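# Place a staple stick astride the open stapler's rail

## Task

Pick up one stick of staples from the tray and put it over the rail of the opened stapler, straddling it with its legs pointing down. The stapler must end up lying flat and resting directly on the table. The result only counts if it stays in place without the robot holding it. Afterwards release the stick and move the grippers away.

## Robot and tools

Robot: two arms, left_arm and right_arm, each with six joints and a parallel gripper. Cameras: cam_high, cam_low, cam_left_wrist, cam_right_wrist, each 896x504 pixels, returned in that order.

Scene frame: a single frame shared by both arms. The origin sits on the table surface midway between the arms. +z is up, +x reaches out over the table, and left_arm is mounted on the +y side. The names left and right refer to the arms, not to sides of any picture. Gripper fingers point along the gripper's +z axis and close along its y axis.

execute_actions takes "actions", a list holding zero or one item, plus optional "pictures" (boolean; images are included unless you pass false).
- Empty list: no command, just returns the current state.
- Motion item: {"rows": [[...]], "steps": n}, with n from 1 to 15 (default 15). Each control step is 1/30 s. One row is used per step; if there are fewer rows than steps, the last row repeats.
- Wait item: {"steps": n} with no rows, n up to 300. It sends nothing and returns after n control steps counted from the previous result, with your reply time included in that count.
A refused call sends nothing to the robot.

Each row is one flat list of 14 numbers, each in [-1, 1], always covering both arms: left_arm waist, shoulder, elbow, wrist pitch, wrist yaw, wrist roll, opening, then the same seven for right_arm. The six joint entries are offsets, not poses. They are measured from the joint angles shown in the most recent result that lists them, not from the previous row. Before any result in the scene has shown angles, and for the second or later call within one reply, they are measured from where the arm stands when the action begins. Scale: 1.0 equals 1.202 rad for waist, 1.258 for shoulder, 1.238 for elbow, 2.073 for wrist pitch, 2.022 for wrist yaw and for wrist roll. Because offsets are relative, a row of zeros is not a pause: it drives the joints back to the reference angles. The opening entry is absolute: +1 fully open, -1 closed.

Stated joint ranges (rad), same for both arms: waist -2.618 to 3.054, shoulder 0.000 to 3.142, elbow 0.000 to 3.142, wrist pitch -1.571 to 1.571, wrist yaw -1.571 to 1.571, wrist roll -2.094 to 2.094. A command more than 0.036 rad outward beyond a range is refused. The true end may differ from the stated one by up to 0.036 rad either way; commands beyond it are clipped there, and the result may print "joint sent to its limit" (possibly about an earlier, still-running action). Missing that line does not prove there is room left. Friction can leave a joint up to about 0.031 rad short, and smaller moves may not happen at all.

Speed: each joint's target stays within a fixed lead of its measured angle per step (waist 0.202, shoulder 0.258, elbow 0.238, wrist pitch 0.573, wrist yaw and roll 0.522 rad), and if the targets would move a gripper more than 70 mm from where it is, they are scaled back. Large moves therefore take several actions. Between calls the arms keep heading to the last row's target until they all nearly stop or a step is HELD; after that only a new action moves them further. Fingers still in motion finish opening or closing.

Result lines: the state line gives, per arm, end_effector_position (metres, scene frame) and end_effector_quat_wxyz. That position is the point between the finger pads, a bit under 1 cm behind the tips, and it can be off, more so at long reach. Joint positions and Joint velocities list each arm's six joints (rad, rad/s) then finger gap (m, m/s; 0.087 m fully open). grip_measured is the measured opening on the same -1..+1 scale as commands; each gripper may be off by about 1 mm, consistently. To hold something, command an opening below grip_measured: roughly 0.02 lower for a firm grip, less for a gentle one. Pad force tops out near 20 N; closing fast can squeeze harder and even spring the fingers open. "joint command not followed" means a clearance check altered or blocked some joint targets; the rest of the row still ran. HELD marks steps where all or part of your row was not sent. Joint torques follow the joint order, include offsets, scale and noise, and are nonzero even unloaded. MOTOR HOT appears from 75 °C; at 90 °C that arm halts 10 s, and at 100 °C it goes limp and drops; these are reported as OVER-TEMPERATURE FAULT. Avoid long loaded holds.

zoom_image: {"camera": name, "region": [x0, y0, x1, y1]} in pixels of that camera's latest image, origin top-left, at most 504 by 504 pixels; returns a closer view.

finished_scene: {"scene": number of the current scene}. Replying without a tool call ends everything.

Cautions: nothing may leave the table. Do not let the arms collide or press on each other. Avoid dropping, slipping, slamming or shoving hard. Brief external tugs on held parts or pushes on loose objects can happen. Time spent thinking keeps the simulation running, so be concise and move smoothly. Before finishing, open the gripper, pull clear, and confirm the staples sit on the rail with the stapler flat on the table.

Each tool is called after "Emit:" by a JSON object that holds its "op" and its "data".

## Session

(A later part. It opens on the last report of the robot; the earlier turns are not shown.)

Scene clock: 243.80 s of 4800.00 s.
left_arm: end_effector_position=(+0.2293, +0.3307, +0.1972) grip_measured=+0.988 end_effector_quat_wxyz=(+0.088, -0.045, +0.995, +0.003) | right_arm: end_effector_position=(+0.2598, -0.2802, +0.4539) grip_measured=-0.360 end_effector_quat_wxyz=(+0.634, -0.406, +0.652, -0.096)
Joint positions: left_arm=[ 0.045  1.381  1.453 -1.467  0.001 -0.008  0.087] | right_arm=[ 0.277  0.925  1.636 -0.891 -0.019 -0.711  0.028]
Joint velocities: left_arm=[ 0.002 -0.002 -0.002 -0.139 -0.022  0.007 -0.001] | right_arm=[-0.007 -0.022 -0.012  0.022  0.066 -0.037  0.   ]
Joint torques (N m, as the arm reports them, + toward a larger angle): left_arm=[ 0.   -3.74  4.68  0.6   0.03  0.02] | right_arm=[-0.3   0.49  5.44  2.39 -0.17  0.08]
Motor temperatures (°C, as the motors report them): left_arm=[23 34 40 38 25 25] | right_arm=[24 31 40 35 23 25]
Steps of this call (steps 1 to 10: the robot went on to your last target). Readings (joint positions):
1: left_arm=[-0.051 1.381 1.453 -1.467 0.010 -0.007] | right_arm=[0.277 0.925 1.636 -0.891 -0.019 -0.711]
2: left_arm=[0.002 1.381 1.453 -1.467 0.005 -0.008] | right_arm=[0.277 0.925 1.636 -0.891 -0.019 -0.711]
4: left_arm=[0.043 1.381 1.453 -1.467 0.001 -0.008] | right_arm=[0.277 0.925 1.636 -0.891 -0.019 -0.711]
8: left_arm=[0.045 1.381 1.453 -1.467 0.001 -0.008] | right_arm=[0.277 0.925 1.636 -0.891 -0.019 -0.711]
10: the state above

Emit:
{"op": "execute_actions", "data": {"actions": [{"rows":[[0,0,0,0,0,0,1,0.76,0.4,0.18,-0.197,0,-0.025,-0.36],[0,0,0,0,0,0,1,0.76,0.4,0.18,-0.197,0,-0.025,-0.36],[0,0,0,0,0,0,1,0.76,0.4,0.18,-0.197,0,-0.025,-0.36],[0,0,0,0,0,0,1,0.76,0.4,0.18,-0.197,0,-0.025,-0.36],[0,0,0,0,0,0,1,0.76,0.4,0.18,-0.197,0,-0.025,-0.36],[0,0,0,0,0,0,1,0.76,0.4,0.18,-0.197,0,-0.025,-0.36],[0,0,0,0,0,0,1,0.76,0.4,0.18,-0.197,0,-0.025,-0.36],[0,0,0,0,0,0,1,0.76,0.4,0.18,-0.197,0,-0.025,-0.36],[0,0,0,0,0,0,1,0.76,0.4,0.18,-0.197,0,-0.025,-0.36],[0,0,0,0,0,0,1,0.76,0.4,0.18,-0.197,0,-0.025,-0.36],[0,0,0,0,0,0,1,0.76,0.95,0.18,-0.197,0,-0.025,-0.36]],"steps":15}], "pictures": false}}

Emit:
{"op": "execute_actions", "data": {"actions": [{"steps":35}]}}

Scene clock: 253.17 s of 4800.00 s.
left_arm: end_effector_position=(+0.2293, +0.3307, +0.1972) grip_measured=+0.988 end_effector_quat_wxyz=(+0.088, -0.045, +0.995, +0.003) | right_arm: end_effector_position=(+0.1863, -0.0154, +0.2469) grip_measured=-0.360 end_effector_quat_wxyz=(-0.252, +0.795, -0.549, -0.063)
Joint positions: left_arm=[ 0.045  1.381  1.453 -1.467  0.001 -0.008  0.087] | right_arm=[ 1.073  1.662  1.838 -1.221 -0.012 -0.745  0.028]
Joint velocities: left_arm=[-0.012  0.007 -0.037  0.051  0.022  0.007  0.   ] | right_arm=[ 1.062  1.56   0.002  0.007 -0.007 -0.081 -0.   ]
Joint torques (N m, as the arm reports them, + toward a larger angle): left_arm=[-0.01 -4.03  6.16  0.7  -0.02  0.05] | right_arm=[-0.24 -5.11  8.16  0.97 -0.21 -0.06]
Motor temperatures (°C, as the motors report them): left_arm=[23 33 39 37 25 25] | right_arm=[24 30 39 36 23 25]
Steps of this call (steps 1 to 30: the robot went on to your last target; steps 31 to 100: nothing new was sent; then 5.53 s passed at rest; steps 101 to 115: all 15 steps of this action). Readings (joint positions):
101: left_arm=[0.045 1.381 1.453 -1.467 0.001 -0.008] | right_arm=[0.316 0.959 1.687 -0.965 -0.006 -0.716]
102: left_arm=[0.045 1.381 1.453 -1.467 0.001 -0.008] | right_arm=[0.392 1.018 1.765 -1.034 -0.006 -0.723]
104: left_arm=[0.045 1.381 1.453 -1.467 0.001 -0.008] | right_arm=[0.510 1.125 1.831 -1.070 -0.010 -0.730]
108: left_arm=[0.045 1.381 1.453 -1.467 0.001 -0.008] | right_arm=[0.706 1.329 1.836 -1.148 -0.006 -0.737]
115: the state above

Scene clock: 254.33 s of 4800.00 s.
left_arm: end_effector_position=(+0.2293, +0.3307, +0.1972) grip_measured=+0.988 end_effector_quat_wxyz=(+0.088, -0.045, +0.995, +0.003) | right_arm: end_effector_position=(+0.1470, +0.0085, +0.0713) grip_measured=-0.360 end_effector_quat_wxyz=(+0.008, +0.856, -0.517, -0.007)
Joint positions: left_arm=[ 0.045  1.381  1.453 -1.467  0.001 -0.008  0.087] | right_arm=[ 1.191  2.139  1.839 -1.282 -0.018 -0.753  0.028]
Joint velocities: left_arm=[-0.017 -0.017  0.002 -0.081 -0.022 -0.037 -0.   ] | right_arm=[-0.007 -0.022  0.012 -0.007 -0.022  0.051  0.   ]
Joint torques (N m, as the arm reports them, + toward a larger angle): left_arm=[-0.01 -4.04  6.13  0.7  -0.03  0.03] | right_arm=[ -0.29 -11.93   8.37   0.2   -0.22  -0.08]
Motor temperatures (°C, as the motors report them): left_arm=[23 33 39 37 25 25] | right_arm=[24 31 39 36 23 25]
Steps of this call (steps 1 to 30: the robot went on to your last target; steps 31 to 35: nothing new was sent). Readings (joint positions):
1: left_arm=[0.045 1.381 1.453 -1.467 0.001 -0.008] | right_arm=[1.107 1.720 1.838 -1.223 -0.014 -0.745]
2: left_arm=[0.045 1.381 1.453 -1.467 0.001 -0.008] | right_arm=[1.134 1.781 1.838 -1.225 -0.015 -0.746]
4: left_arm=[0.045 1.381 1.453 -1.467 0.001 -0.008] | right_arm=[1.170 1.911 1.838 -1.230 -0.017 -0.748]
8: left_arm=[0.045 1.381 1.453 -1.467 0.001 -0.008] | right_arm=[1.191 2.144 1.839 -1.247 -0.018 -0.750]
35: the state above
All arms were judged still, so your last target was given up. Only a new action makes them travel on or press farther. Fingers that are still opening or closing keep moving.

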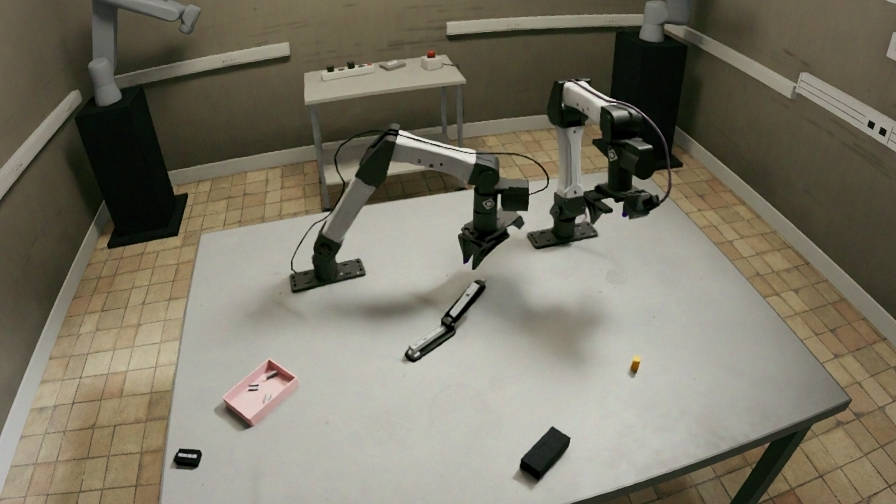

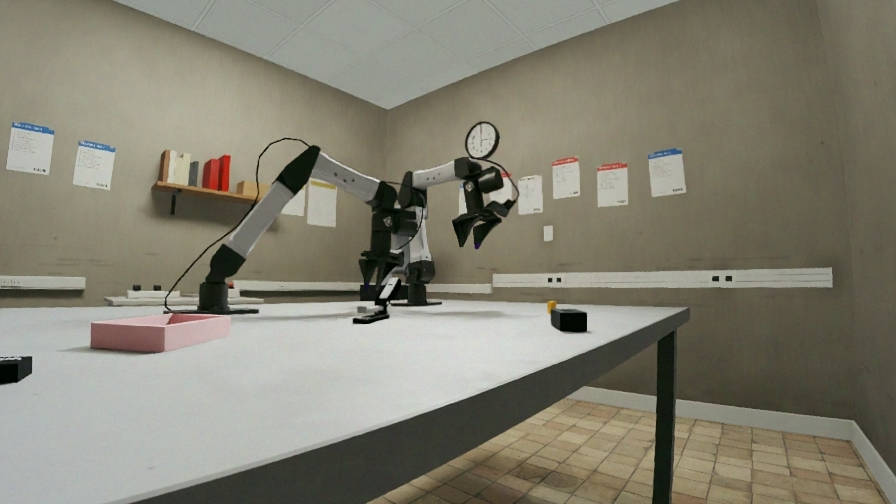

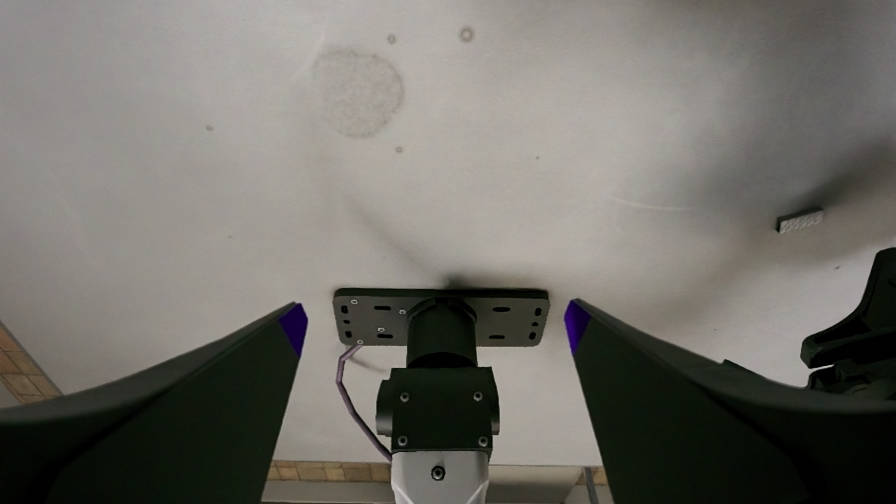

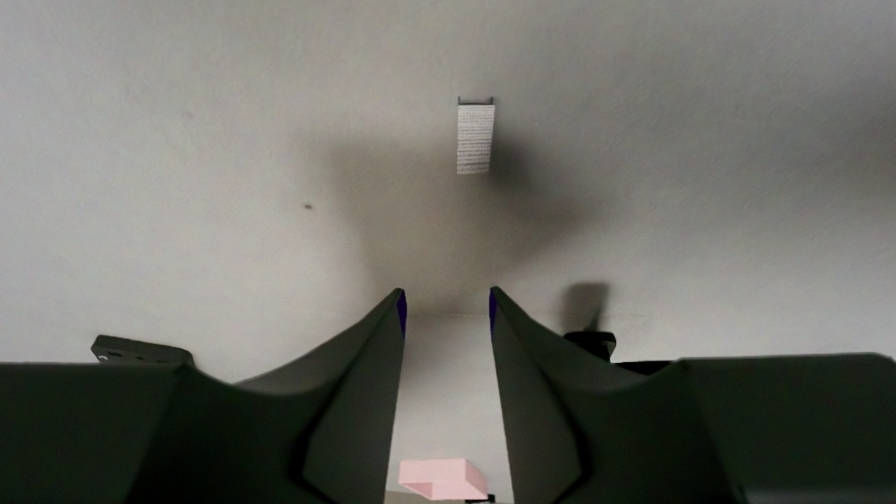

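Emit:
{"op": "execute_actions", "data": {"actions": [{"rows":[[0,0,0,0,0,0,1,0.03,0.04,0.03,0.02,0,0.03,-0.36],[0,0,0,0,0,0,1,0.03,0.04,0.03,0.02,0,0.03,-0.36],[0,0,0,0,0,0,1,0.03,0.04,0.03,0.02,0,0.03,-0.36],[0,0,0,0,0,0,1,0.03,0.09,0.04,0.048,0,0.03,-0.36]],"steps":15}]}}

Scene clock: 264.60 s of 4800.00 s.
left_arm: end_effector_position=(+0.2293, +0.3307, +0.1972) grip_measured=+0.988 end_effector_quat_wxyz=(+0.088, -0.045, +0.995, +0.003) | right_arm: end_effector_position=(+0.1375, +0.0299, +0.0311) grip_measured=-0.360 end_effector_quat_wxyz=(+0.015, +0.851, -0.524, -0.004)
Joint positions: left_arm=[ 0.045  1.381  1.453 -1.467  0.001 -0.008  0.087] | right_arm=[ 1.224  2.256  1.865 -1.206 -0.017 -0.702  0.028]
Joint velocities: left_arm=[-0.002 -0.007  0.012 -0.007  0.066  0.007 -0.   ] | right_arm=[ 0.002 -0.007 -0.002  0.066 -0.022 -0.007 -0.   ]
Joint torques (N m, as the arm reports them, + toward a larger angle): left_arm=[ 0.07 -3.94  6.18  0.68 -0.02  0.04] | right_arm=[ -0.05 -11.44   8.69   0.61  -0.21   0.13]
Motor temperatures (°C, as the motors report them): left_arm=[23 32 39 37 25 25] | right_arm=[24 36 40 33 23 25]
Steps of this call (steps 1 to 90: nothing new was sent; then 6.77 s passed at rest; steps 91 to 105: all 15 steps of this action). Readings (joint positions):
91: left_arm=[0.045 1.381 1.453 -1.467 0.001 -0.008] | right_arm=[1.193 2.142 1.841 -1.281 -0.017 -0.745]
92: left_arm=[0.045 1.381 1.453 -1.467 0.001 -0.008] | right_arm=[1.197 2.149 1.846 -1.278 -0.017 -0.735]
94: left_arm=[0.045 1.381 1.453 -1.467 0.001 -0.008] | right_arm=[1.210 2.170 1.854 -1.267 -0.017 -0.723]
98: left_arm=[0.045 1.381 1.453 -1.467 0.001 -0.008] | right_arm=[1.224 2.237 1.865 -1.222 -0.017 -0.710]
105: the state above

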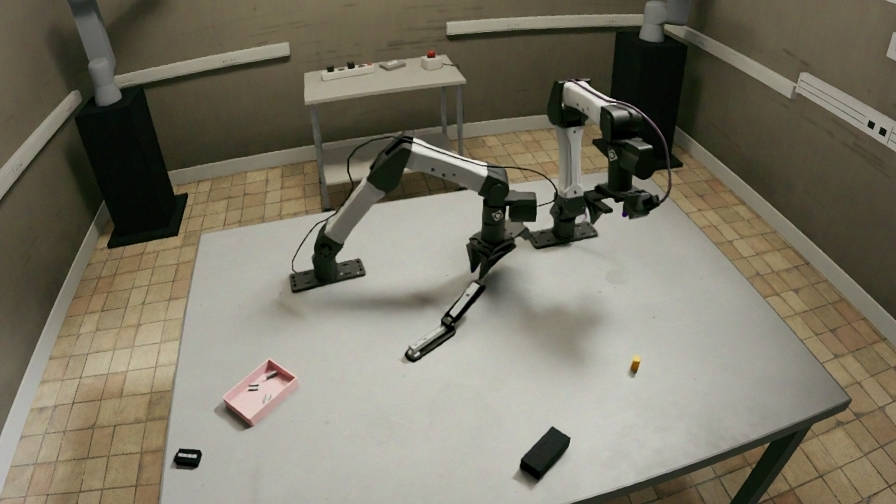

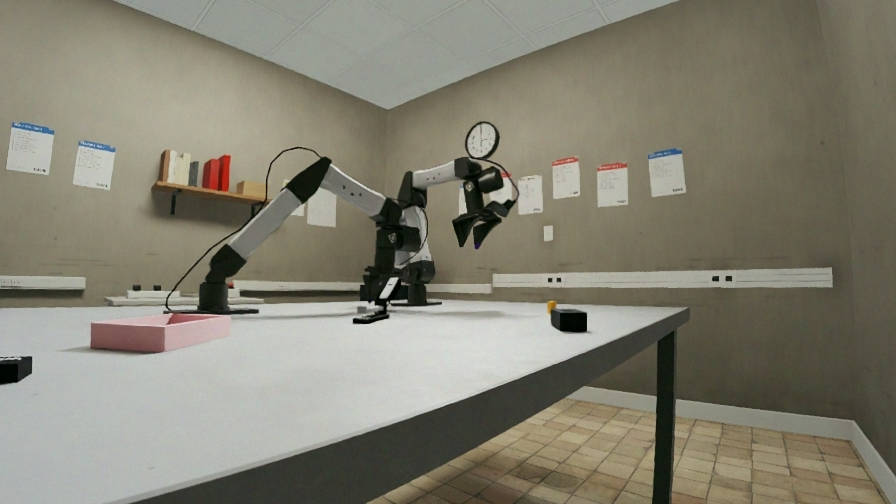

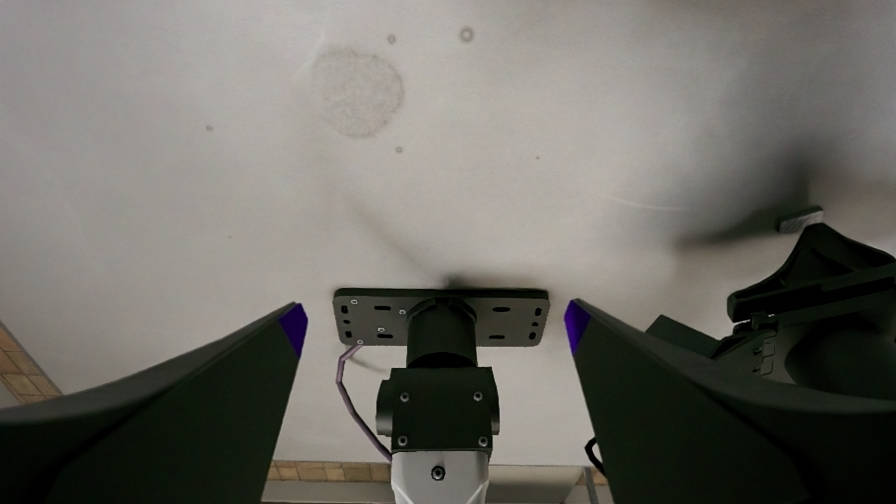

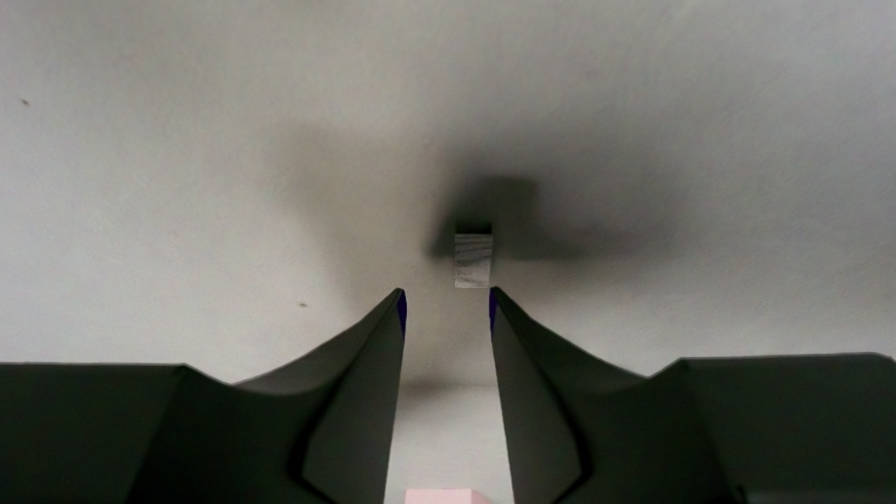

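Emit:
{"op": "execute_actions", "data": {"actions": [{"rows":[[0,0,0,0,0,0,1,0,0,0,0.02,0,0,-0.05],[0,0,0,0,0,0,1,0,0,0,0.02,0,0,-0.05],[0,0,0,0,0,0,1,0,0,0,0.02,0,0,-0.05],[0,0,0,0,0,0,1,0,0,0,0.02,0,0,-0.05],[0,0,0,0,0,0,1,0,0.025,0,0.03,0,0,-0.05],[0,0,0,0,0,0,1,0,0.025,0,0.03,0,0,-0.05],[0,0,0,0,0,0,1,0,0.025,0,0.03,0,0,-0.05],[0,0,0,0,0,0,1,0,0.045,0,0.042,0,0,-0.05]],"steps":15}]}}

Scene clock: 274.47 s of 4800.00 s.
left_arm: end_effector_position=(+0.2293, +0.3307, +0.1972) grip_measured=+0.988 end_effector_quat_wxyz=(+0.088, -0.045, +0.995, +0.003) | right_arm: end_effector_position=(+0.1398, +0.0398, +0.0118) grip_measured=-0.050 end_effector_quat_wxyz=(+0.009, +0.851, -0.525, -0.006)
Joint positions: left_arm=[ 0.045  1.381  1.453 -1.467  0.001 -0.008  0.087] | right_arm=[ 1.224  2.301  1.865 -1.148 -0.016 -0.7    0.042]
Joint velocities: left_arm=[ 0.002  0.007 -0.012 -0.007 -0.037 -0.139 -0.001] | right_arm=[ 0.007 -0.012  0.012  0.007 -0.022  0.007  0.001]
Joint torques (N m, as the arm reports them, + toward a larger angle): left_arm=[-0.01 -3.93  6.1   0.69 -0.04  0.06] | right_arm=[ -0.35 -10.5    6.62   0.74  -0.22  -0.01]
Motor temperatures (°C, as the motors report them): left_arm=[23 31 39 36 25 25] | right_arm=[24 39 40 32 23 25]
Steps of this call (steps 1 to 15: the robot went on to your last target; steps 16 to 90: nothing new was sent; then 6.37 s passed at rest; steps 91 to 105: all 15 steps of this action). Readings (joint positions):
91: left_arm=[0.045 1.381 1.453 -1.467 0.001 -0.008] | right_arm=[1.224 2.256 1.865 -1.200 -0.017 -0.701]
92: left_arm=[0.045 1.381 1.453 -1.467 0.001 -0.008] | right_arm=[1.224 2.256 1.865 -1.197 -0.017 -0.701]
94: left_arm=[0.045 1.381 1.453 -1.467 0.001 -0.008] | right_arm=[1.224 2.256 1.865 -1.192 -0.017 -0.701]
98: left_arm=[0.045 1.381 1.453 -1.467 0.001 -0.008] | right_arm=[1.224 2.268 1.865 -1.173 -0.017 -0.701]
105: the state above

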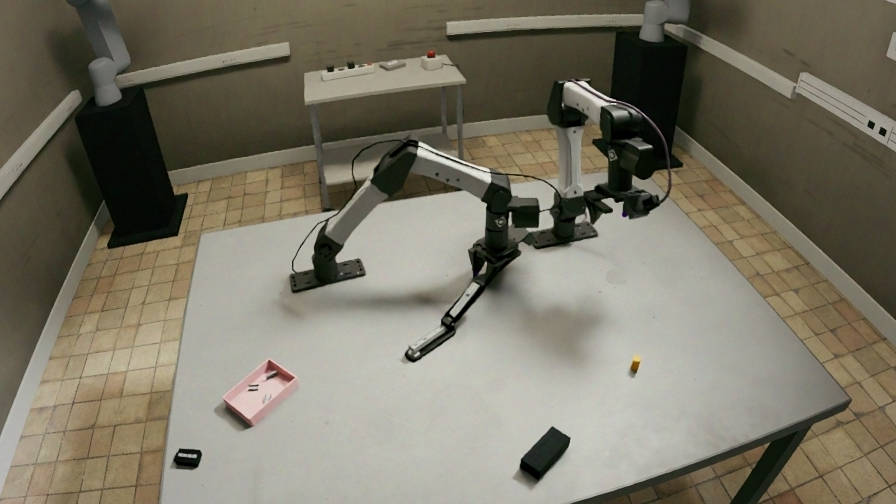

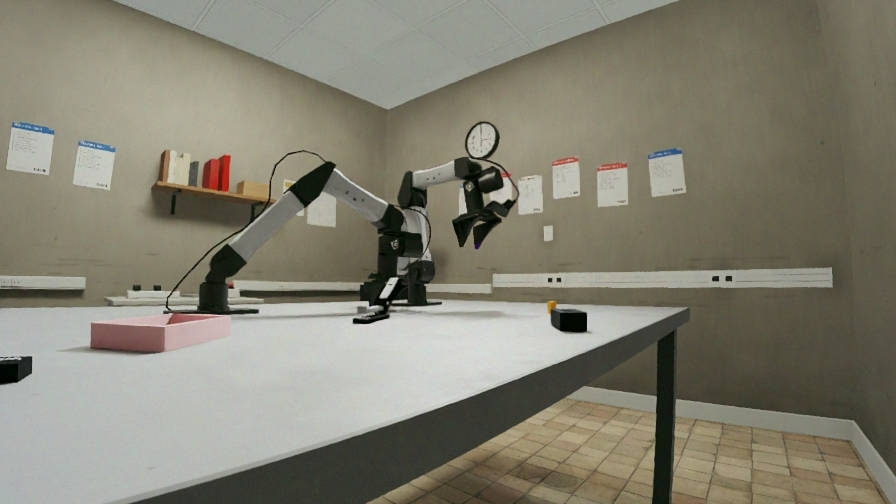

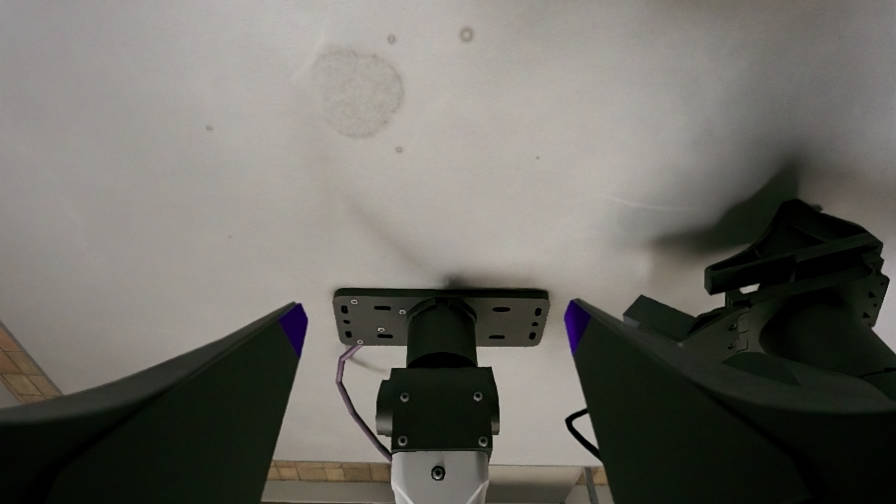

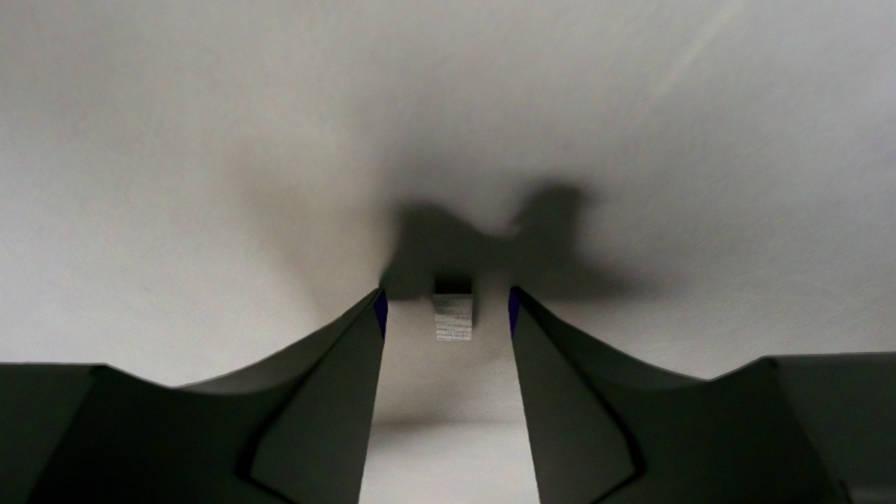

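Emit:
{"op": "execute_actions", "data": {"actions": []}}

Scene clock: 288.80 s of 4800.00 s.
left_arm: end_effector_position=(+0.2293, +0.3307, +0.1972) grip_measured=+0.988 end_effector_quat_wxyz=(+0.088, -0.045, +0.995, +0.003) | right_arm: end_effector_position=(+0.1399, +0.0399, +0.0117) grip_measured=-0.050 end_effector_quat_wxyz=(+0.008, +0.851, -0.525, -0.006)
Joint positions: left_arm=[ 0.045  1.381  1.453 -1.467  0.001 -0.008  0.087] | right_arm=[ 1.224  2.301  1.865 -1.148 -0.016 -0.7    0.042]
Joint velocities: left_arm=[-0.007  0.012  0.002 -0.051  0.081 -0.051  0.001] | right_arm=[-0.012 -0.002 -0.002 -0.051 -0.022  0.022 -0.001]
Joint torques (N m, as the arm reports them, + toward a larger angle): left_arm=[-0.01 -3.92  6.14  0.7  -0.04  0.06] | right_arm=[ -0.31 -10.58   6.59   0.73  -0.22   0.  ]
Motor temperatures (°C, as the motors report them): left_arm=[23 31 40 36 25 25] | right_arm=[24 41 40 31 23 25]
Steps of this call (steps 1 to 15: the robot went on to your last target; steps 16 to 90: nothing new was sent; then 11.33 s passed at rest). Readings (joint positions):
1: left_arm=[0.045 1.381 1.453 -1.467 0.001 -0.008] | right_arm=[1.224 2.301 1.865 -1.148 -0.016 -0.700]
2: left_arm=[0.045 1.381 1.453 -1.467 0.001 -0.008] | right_arm=[1.224 2.301 1.865 -1.148 -0.016 -0.700]
4: left_arm=[0.045 1.381 1.453 -1.467 0.001 -0.008] | right_arm=[1.224 2.301 1.865 -1.148 -0.016 -0.700]
8: left_arm=[0.045 1.381 1.453 -1.467 0.001 -0.008] | right_arm=[1.224 2.301 1.865 -1.148 -0.016 -0.700]
90: the state above
All arms were judged still, so your last target was given up. Only a new action makes them travel on or press farther. Fingers that are still opening or closing keep moving.

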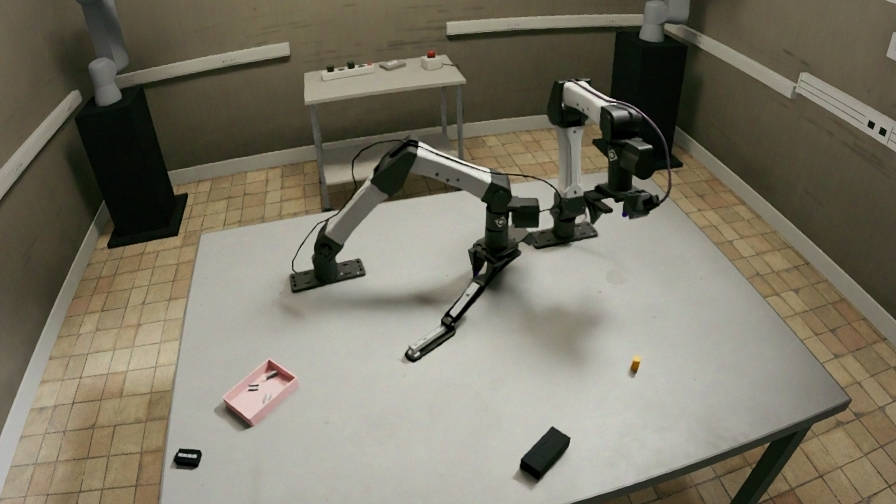

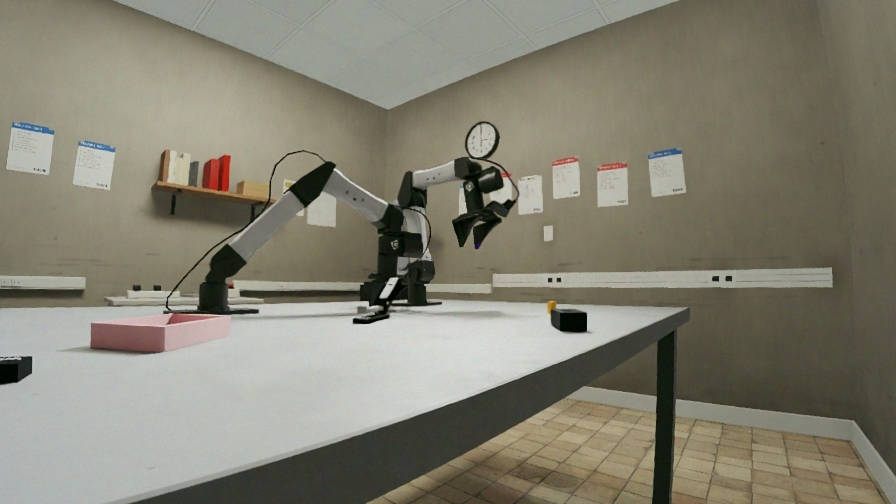

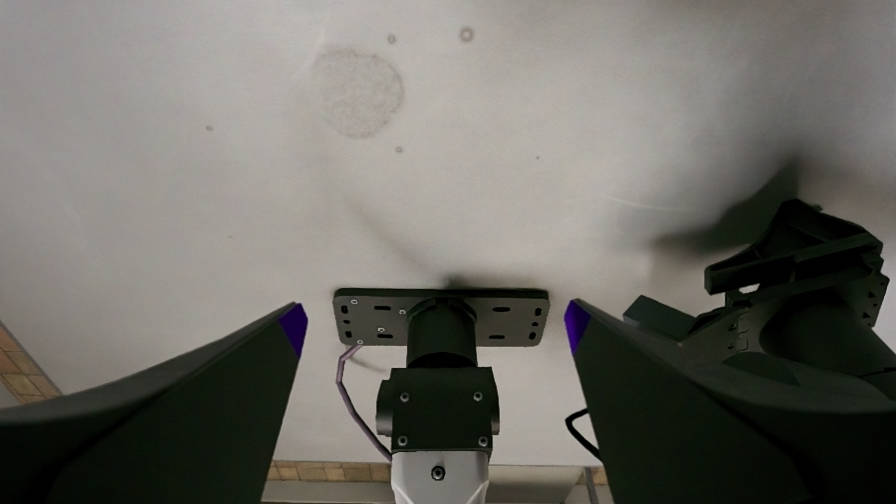

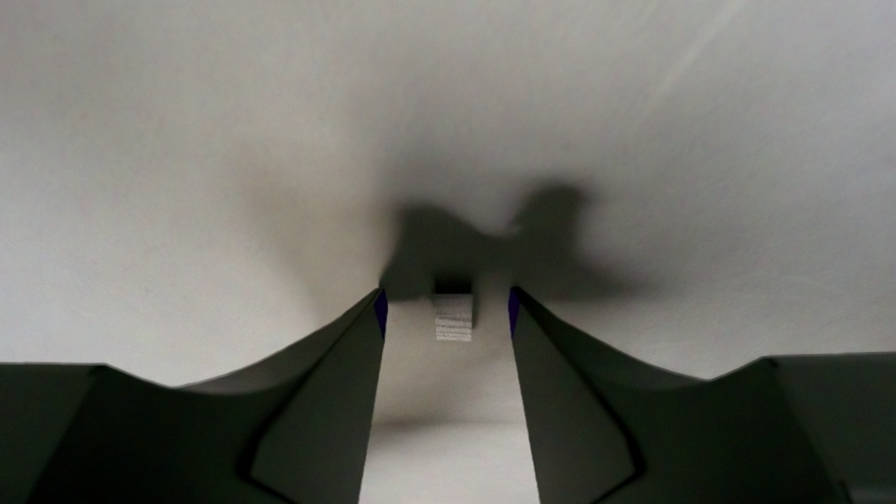

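Emit:
{"op": "execute_actions", "data": {"actions": [{"rows":[[0,0,0,0,0,0,1,0,0,0,0,0,0,-0.3],[0,0,0,0,0,0,1,0,0,0,0,0,0,-0.3],[0,0,0,0,0,0,1,0,0,0,0,0,0,-0.3],[0,0,0,0,0,0,1,0,0,0,0,0,0,-0.55],[0,0,0,0,0,0,1,0,0,0,0,0,0,-0.55],[0,0,0,0,0,0,1,0,0,0,0,0,0,-0.55],[0,0,0,0,0,0,1,0,0,0,0,0,0,-0.7],[0,0,0,0,0,0,1,0,0,0,0,0,0,-0.7],[0,0,0,0,0,0,1,0,0,0,0,0,0,-0.78]],"steps":15}], "pictures": false}}

Emit:
{"op": "execute_actions", "data": {"actions": [{"rows":[[0,0,0,0,0,0,1,0,-0.2,0.27,-0.285,0,0,-0.78]],"steps":15}], "pictures": false}}

Emit:
{"op": "execute_actions", "data": {"actions": [{"steps":30}]}}

Scene clock: 298.30 s of 4800.00 s.
left_arm: end_effector_position=(+0.2293, +0.3307, +0.1972) grip_measured=+0.988 end_effector_quat_wxyz=(+0.088, -0.045, +0.995, +0.003) | right_arm: end_effector_position=(+0.1414, +0.0402, +0.0118) grip_measured=-0.739 end_effector_quat_wxyz=(+0.006, +0.851, -0.525, -0.002)
Joint positions: left_arm=[ 0.045  1.381  1.453 -1.467  0.001 -0.008  0.087] | right_arm=[ 1.224  2.301  1.865 -1.145 -0.008 -0.701  0.011]
Joint velocities: left_arm=[-0.007 -0.002  0.007  0.066  0.022 -0.051 -0.001] | right_arm=[ 0.007  0.007 -0.002  0.051 -0.066 -0.022  0.001]
Joint torques (N m, as the arm reports them, + toward a larger angle): left_arm=[ 0.18 -4.07  6.17  0.72 -0.02  0.04] | right_arm=[ -0.26 -11.49   6.62   0.37  -0.27   0.02]
Motor temperatures (°C, as the motors report them): left_arm=[23 31 40 36 25 25] | right_arm=[24 42 40 31 23 25]
Steps of this call (steps 1 to 90: nothing new was sent; then 6.00 s passed at rest; steps 91 to 105: all 15 steps of this action). Readings (joint positions):
91: left_arm=[0.045 1.381 1.453 -1.467 0.001 -0.008] | right_arm=[1.224 2.301 1.865 -1.147 -0.014 -0.701]
92: left_arm=[0.045 1.381 1.453 -1.467 0.001 -0.008] | right_arm=[1.224 2.301 1.865 -1.145 -0.011 -0.701]
94: left_arm=[0.045 1.381 1.453 -1.467 0.001 -0.008] | right_arm=[1.224 2.301 1.865 -1.145 -0.009 -0.701]
98: left_arm=[0.045 1.381 1.453 -1.467 0.001 -0.008] | right_arm=[1.224 2.301 1.865 -1.145 -0.008 -0.701]
105: the state above

action 0: row 1 of 1 would take right_arm/dright/joint4 (the wrist pitch) more than 0.036 radians past the lower end of its range (-1.571 radians), so nothing of the call was run and nothing moved. Give that column a number nearer 0 in that row, or first move the joint away from that end.

Scene clock: 299.30 s of 4800.00 s.
left_arm: end_effector_position=(+0.2293, +0.3307, +0.1972) grip_measured=+0.988 end_effector_quat_wxyz=(+0.088, -0.045, +0.995, +0.003) | right_arm: end_effector_position=(+0.1414, +0.0402, +0.0118) grip_measured=-0.739 end_effector_quat_wxyz=(+0.006, +0.851, -0.525, -0.002)
Joint positions: left_arm=[ 0.045  1.381  1.453 -1.467  0.001 -0.008  0.087] | right_arm=[ 1.224  2.301  1.865 -1.145 -0.008 -0.701  0.011]
Joint velocities: left_arm=[-0.002 -0.007 -0.012 -0.007 -0.007 -0.037  0.   ] | right_arm=[-0.007  0.002 -0.012 -0.007 -0.022  0.051  0.   ]
Joint torques (N m, as the arm reports them, + toward a larger angle): left_arm=[ 0.06 -4.01  6.14  0.69 -0.04  0.03] | right_arm=[ -0.29 -11.48   6.61   0.37  -0.28   0.02]
Motor temperatures (°C, as the motors report them): left_arm=[23 31 40 36 25 25] | right_arm=[24 42 40 31 23 25]
Steps of this call (steps 1 to 15: the robot went on to your last target; steps 16 to 30: nothing new was sent). Readings (joint positions):
1: left_arm=[0.045 1.381 1.453 -1.467 0.001 -0.008] | right_arm=[1.224 2.301 1.865 -1.145 -0.008 -0.701]
2: left_arm=[0.045 1.381 1.453 -1.467 0.001 -0.008] | right_arm=[1.224 2.301 1.865 -1.145 -0.008 -0.701]
4: left_arm=[0.045 1.381 1.453 -1.467 0.001 -0.008] | right_arm=[1.224 2.301 1.865 -1.145 -0.008 -0.701]
8: left_arm=[0.045 1.381 1.453 -1.467 0.001 -0.008] | right_arm=[1.224 2.301 1.865 -1.145 -0.008 -0.701]
30: the state above
All arms were judged still, so your last target was given up. Only a new action makes them travel on or press farther. Fingers that are still opening or closing keep moving.

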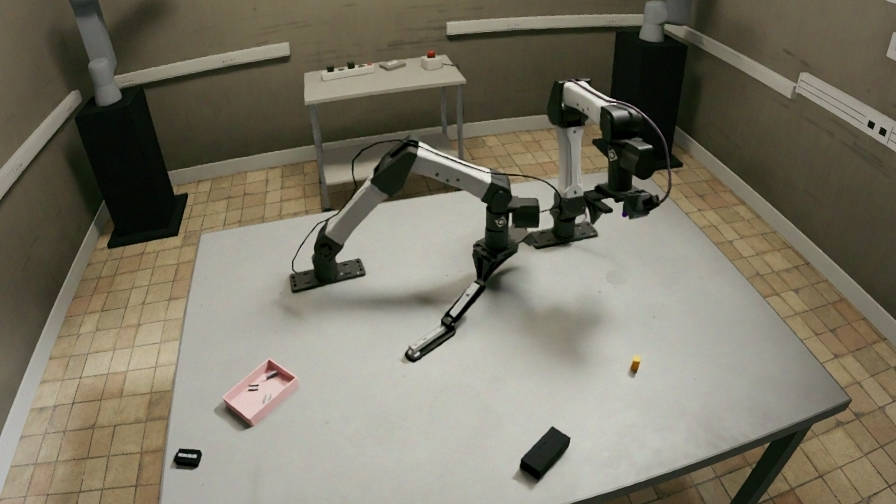

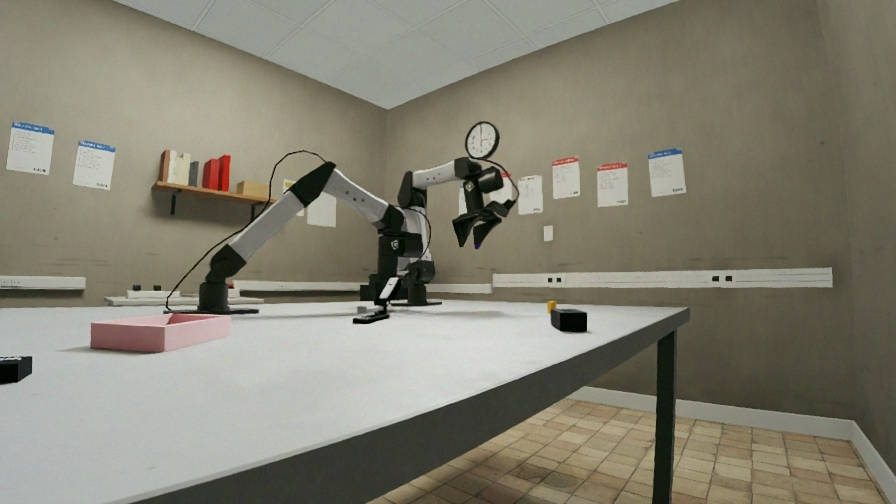

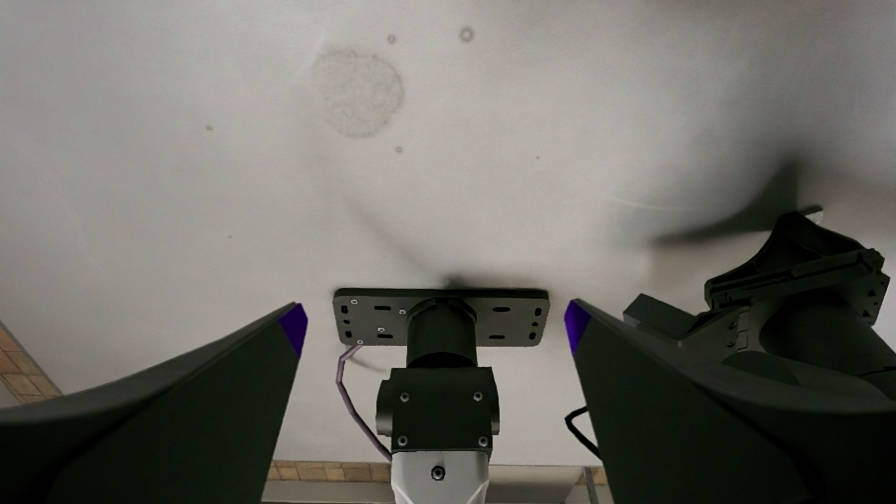

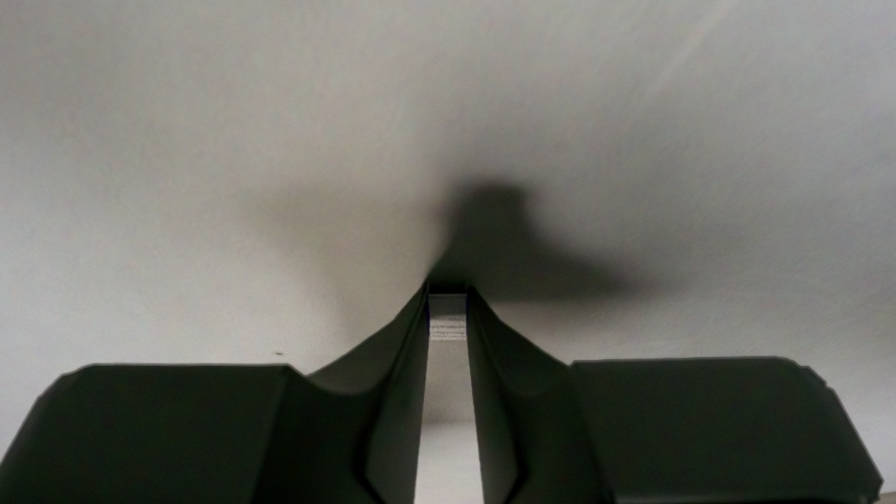

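Emit:
{"op": "execute_actions", "data": {"actions": [{"rows":[[0,0,0,0,0,0,1,0,-0.27,0.19,-0.195,0,0,-0.78]],"steps":15}], "pictures": false}}

Emit:
{"op": "execute_actions", "data": {"actions": [{"steps":30}], "pictures": false}}

Emit:
{"op": "execute_actions", "data": {"actions": [{"rows":[[0,0,0,0,0,0,1,-0.68,0,0,0,0,0.98,-0.78]],"steps":15}], "pictures": false}}

Emit:
{"op": "execute_actions", "data": {"actions": [{"steps":60}]}}

Scene clock: 312.57 s of 4800.00 s.
left_arm: end_effector_position=(+0.2293, +0.3307, +0.1972) grip_measured=+0.988 end_effector_quat_wxyz=(+0.088, -0.045, +0.995, +0.003) | right_arm: end_effector_position=(+0.1342, +0.0100, +0.2049) grip_measured=-0.739 end_effector_quat_wxyz=(-0.112, +0.845, -0.521, -0.041)
Joint positions: left_arm=[ 0.045  1.381  1.453 -1.467  0.001 -0.008  0.087] | right_arm=[ 1.224  1.944  2.094 -1.48  -0.008 -0.701  0.011]
Joint velocities: left_arm=[ 0.007  0.002 -0.002  0.095  0.022 -0.066 -0.001] | right_arm=[-0.012 -0.188  0.066 -0.33  -0.007 -0.051 -0.   ]
Joint torques (N m, as the arm reports them, + toward a larger angle): left_arm=[ 0.03 -3.93  6.24  0.7  -0.01  0.02] | right_arm=[-0.29 -6.7   6.81  0.77 -0.21  0.03]
Motor temperatures (°C, as the motors report them): left_arm=[23 30 40 35 25 25] | right_arm=[24 44 39 30 23 25]
Steps of this call (steps 1 to 90: nothing new was sent; then 9.77 s passed at rest; steps 91 to 105: all 15 steps of this action). Readings (joint positions):
91: left_arm=[0.045 1.381 1.453 -1.467 0.001 -0.008] | right_arm=[1.224 2.297 1.876 -1.165 -0.008 -0.701]
92: left_arm=[0.045 1.381 1.453 -1.467 0.001 -0.008] | right_arm=[1.224 2.289 1.891 -1.198 -0.008 -0.701]
94: left_arm=[0.045 1.381 1.453 -1.467 0.001 -0.008] | right_arm=[1.224 2.251 1.925 -1.253 -0.008 -0.701]
98: left_arm=[0.045 1.381 1.453 -1.467 0.001 -0.008] | right_arm=[1.224 2.127 1.994 -1.338 -0.008 -0.701]
105: the state above

Scene clock: 313.57 s of 4800.00 s.
left_arm: end_effector_position=(+0.2293, +0.3307, +0.1972) grip_measured=+0.988 end_effector_quat_wxyz=(+0.088, -0.045, +0.995, +0.003) | right_arm: end_effector_position=(+0.1312, -0.0023, +0.2024) grip_measured=-0.739 end_effector_quat_wxyz=(-0.086, +0.848, -0.522, -0.033)
Joint positions: left_arm=[ 0.045  1.381  1.453 -1.467  0.001 -0.008  0.087] | right_arm=[ 1.224  1.949  2.094 -1.533 -0.008 -0.701  0.011]
Joint velocities: left_arm=[-0.022 -0.007 -0.002 -0.037  0.037  0.037 -0.001] | right_arm=[ 0.007 -0.002 -0.002 -0.022  0.022  0.007 -0.001]
Joint torques (N m, as the arm reports them, + toward a larger angle): left_arm=[ 0.01 -3.97  6.11  0.69 -0.01  0.06] | right_arm=[-0.3  -7.89  7.01  0.65 -0.2   0.03]
Motor temperatures (°C, as the motors report them): left_arm=[23 30 40 35 25 25] | right_arm=[24 44 39 30 23 25]
Steps of this call (steps 1 to 30: the robot went on to your last target). Readings (joint positions):
1: left_arm=[0.045 1.381 1.453 -1.467 0.001 -0.008] | right_arm=[1.224 1.942 2.094 -1.490 -0.008 -0.701]
2: left_arm=[0.045 1.381 1.453 -1.467 0.001 -0.008] | right_arm=[1.224 1.942 2.094 -1.499 -0.008 -0.701]
4: left_arm=[0.045 1.381 1.453 -1.467 0.001 -0.008] | right_arm=[1.224 1.948 2.094 -1.513 -0.008 -0.701]
8: left_arm=[0.045 1.381 1.453 -1.467 0.001 -0.008] | right_arm=[1.224 1.949 2.094 -1.526 -0.008 -0.701]
30: the state above
All arms were judged still, so your last target was given up. Only a new action makes them travel on or press farther. Fingers that are still opening or closing keep moving.

Scene clock: 314.07 s of 4800.00 s.
left_arm: end_effector_position=(+0.2293, +0.3307, +0.1972) grip_measured=+0.988 end_effector_quat_wxyz=(+0.088, -0.045, +0.995, +0.003) | right_arm: end_effector_position=(+0.3378, -0.1585, +0.2029) grip_measured=-0.739 end_effector_quat_wxyz=(+0.081, +0.145, +0.985, +0.054)
Joint positions: left_arm=[ 0.045  1.381  1.453 -1.467  0.001 -0.008  0.087] | right_arm=[ 0.362  1.949  2.094 -1.522  0.006  0.766  0.011]
Joint velocities: left_arm=[-0.007 -0.002 -0.017 -0.037 -0.007 -0.007  0.001] | right_arm=[-0.173 -0.002 -0.002 -0.007  0.154  2.747 -0.002]
Joint torques (N m, as the arm reports them, + toward a larger angle): left_arm=[ 0.   -3.89  6.05  0.68 -0.03  0.02] | right_arm=[ 4.33 -8.82  6.54  0.73 -0.37 -0.01]
Motor temperatures (°C, as the motors report them): left_arm=[23 30 40 35 25 25] | right_arm=[24 44 39 30 23 25]
Steps of this call (steps 1 to 15: all 15 steps of this action). Readings (joint positions):
1: left_arm=[0.045 1.381 1.453 -1.467 0.001 -0.008] | right_arm=[1.207 1.949 2.094 -1.533 -0.018 -0.622]
2: left_arm=[0.045 1.381 1.453 -1.467 0.001 -0.008] | right_arm=[1.169 1.949 2.094 -1.533 -0.026 -0.524]
4: left_arm=[0.045 1.381 1.453 -1.467 0.001 -0.008] | right_arm=[1.046 1.949 2.094 -1.531 -0.026 -0.326]
8: left_arm=[0.045 1.381 1.453 -1.467 0.001 -0.008] | right_arm=[0.753 1.949 2.094 -1.525 -0.020 0.069]
15: the state above

Scene clock: 316.07 s of 4800.00 s.
left_arm: end_effector_position=(+0.2293, +0.3307, +0.1972) grip_measured=+0.988 end_effector_quat_wxyz=(+0.088, -0.045, +0.995, +0.003) | right_arm: end_effector_position=(+0.3382, -0.1256, +0.2066) grip_measured=-0.739 end_effector_quat_wxyz=(+0.060, +0.367, +0.925, +0.076)
Joint positions: left_arm=[ 0.045  1.381  1.453 -1.467  0.001 -0.008  0.087] | right_arm=[ 0.405  1.949  2.094 -1.522 -0.002  1.272  0.011]
Joint velocities: left_arm=[ 0.002 -0.012 -0.017 -0.037 -0.007  0.066 -0.   ] | right_arm=[ 0.002 -0.002  0.012 -0.022 -0.037 -0.007 -0.001]
Joint torques (N m, as the arm reports them, + toward a larger angle): left_arm=[-0.05 -4.01  6.07  0.7  -0.02  0.03] | right_arm=[-0.18 -8.79  6.47  0.68 -0.15  0.1 ]
Motor temperatures (°C, as the motors report them): left_arm=[23 30 40 35 25 25] | right_arm=[24 44 39 30 23 25]
Steps of this call (steps 1 to 45: the robot went on to your last target; steps 46 to 60: nothing new was sent). Readings (joint positions):
1: left_arm=[0.045 1.381 1.453 -1.467 0.001 -0.008] | right_arm=[0.362 1.949 2.094 -1.522 0.007 0.864]
2: left_arm=[0.045 1.381 1.453 -1.467 0.001 -0.008] | right_arm=[0.370 1.949 2.094 -1.522 0.007 0.947]
4: left_arm=[0.045 1.381 1.453 -1.467 0.001 -0.008] | right_arm=[0.390 1.949 2.094 -1.522 0.004 1.065]
8: left_arm=[0.045 1.381 1.453 -1.467 0.001 -0.008] | right_arm=[0.405 1.949 2.094 -1.522 -0.002 1.188]
60: the state above
All arms were judged still, so your last target was given up. Only a new action makes them travel on or press farther. Fingers that are still opening or closing keep moving.

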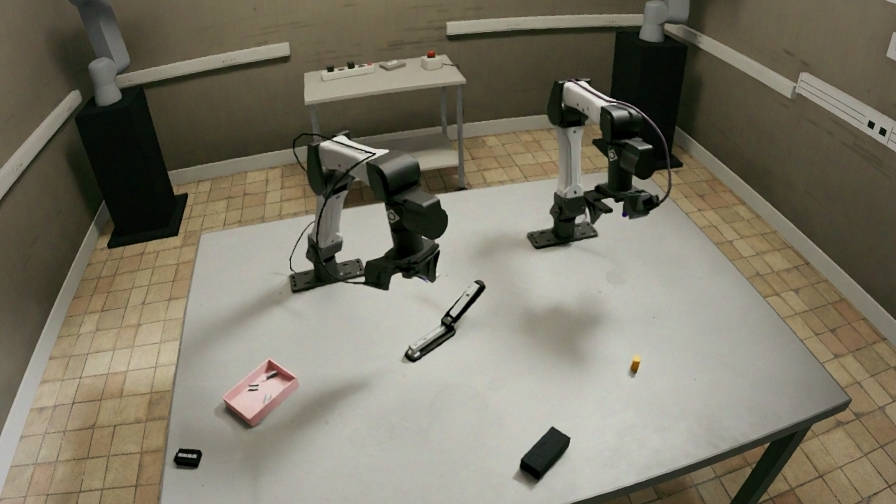

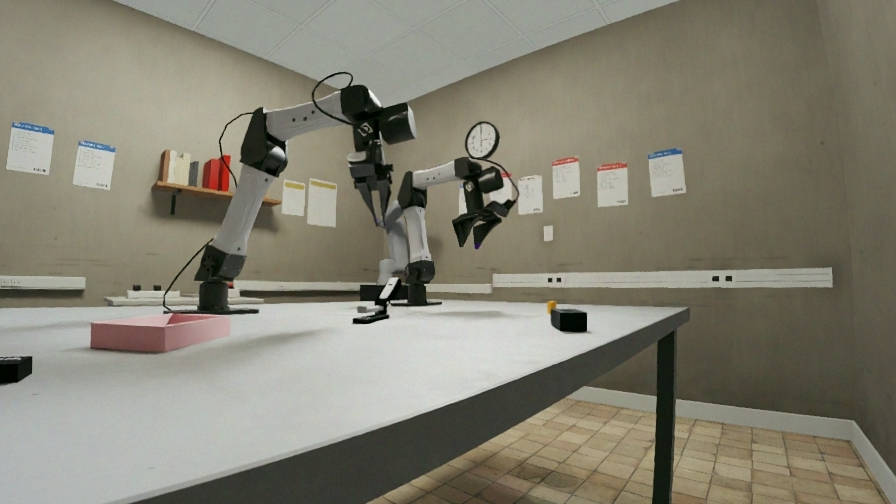

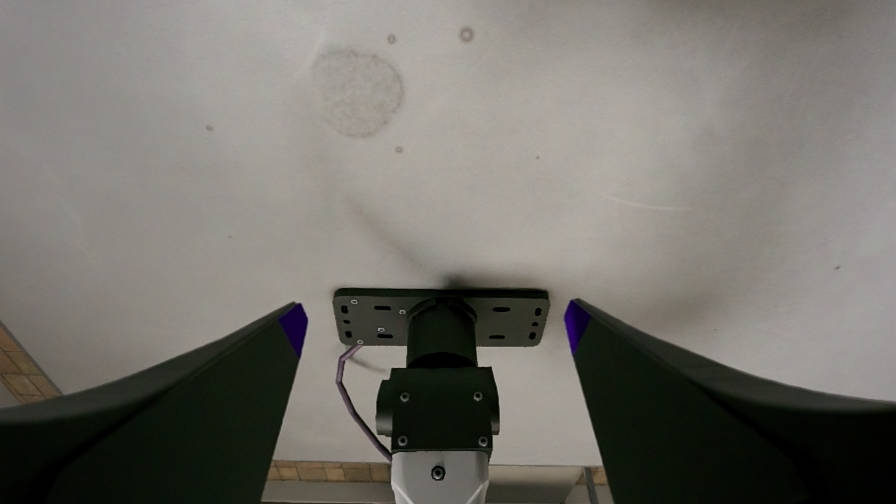

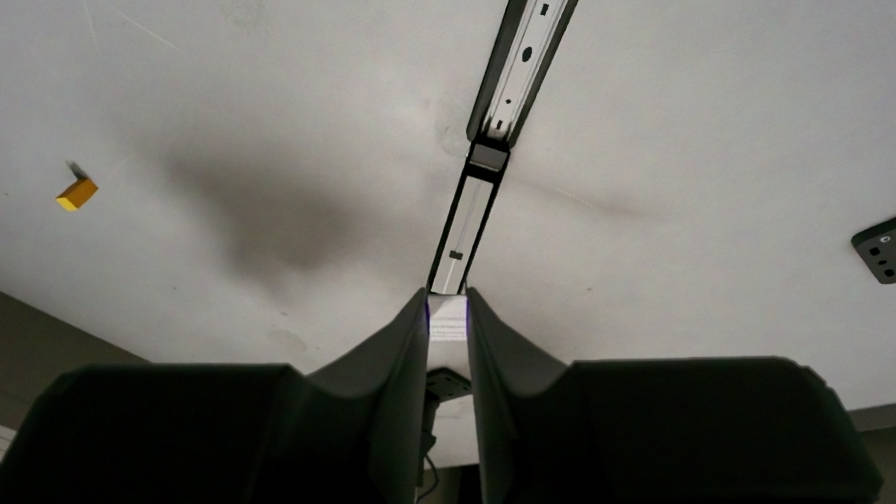

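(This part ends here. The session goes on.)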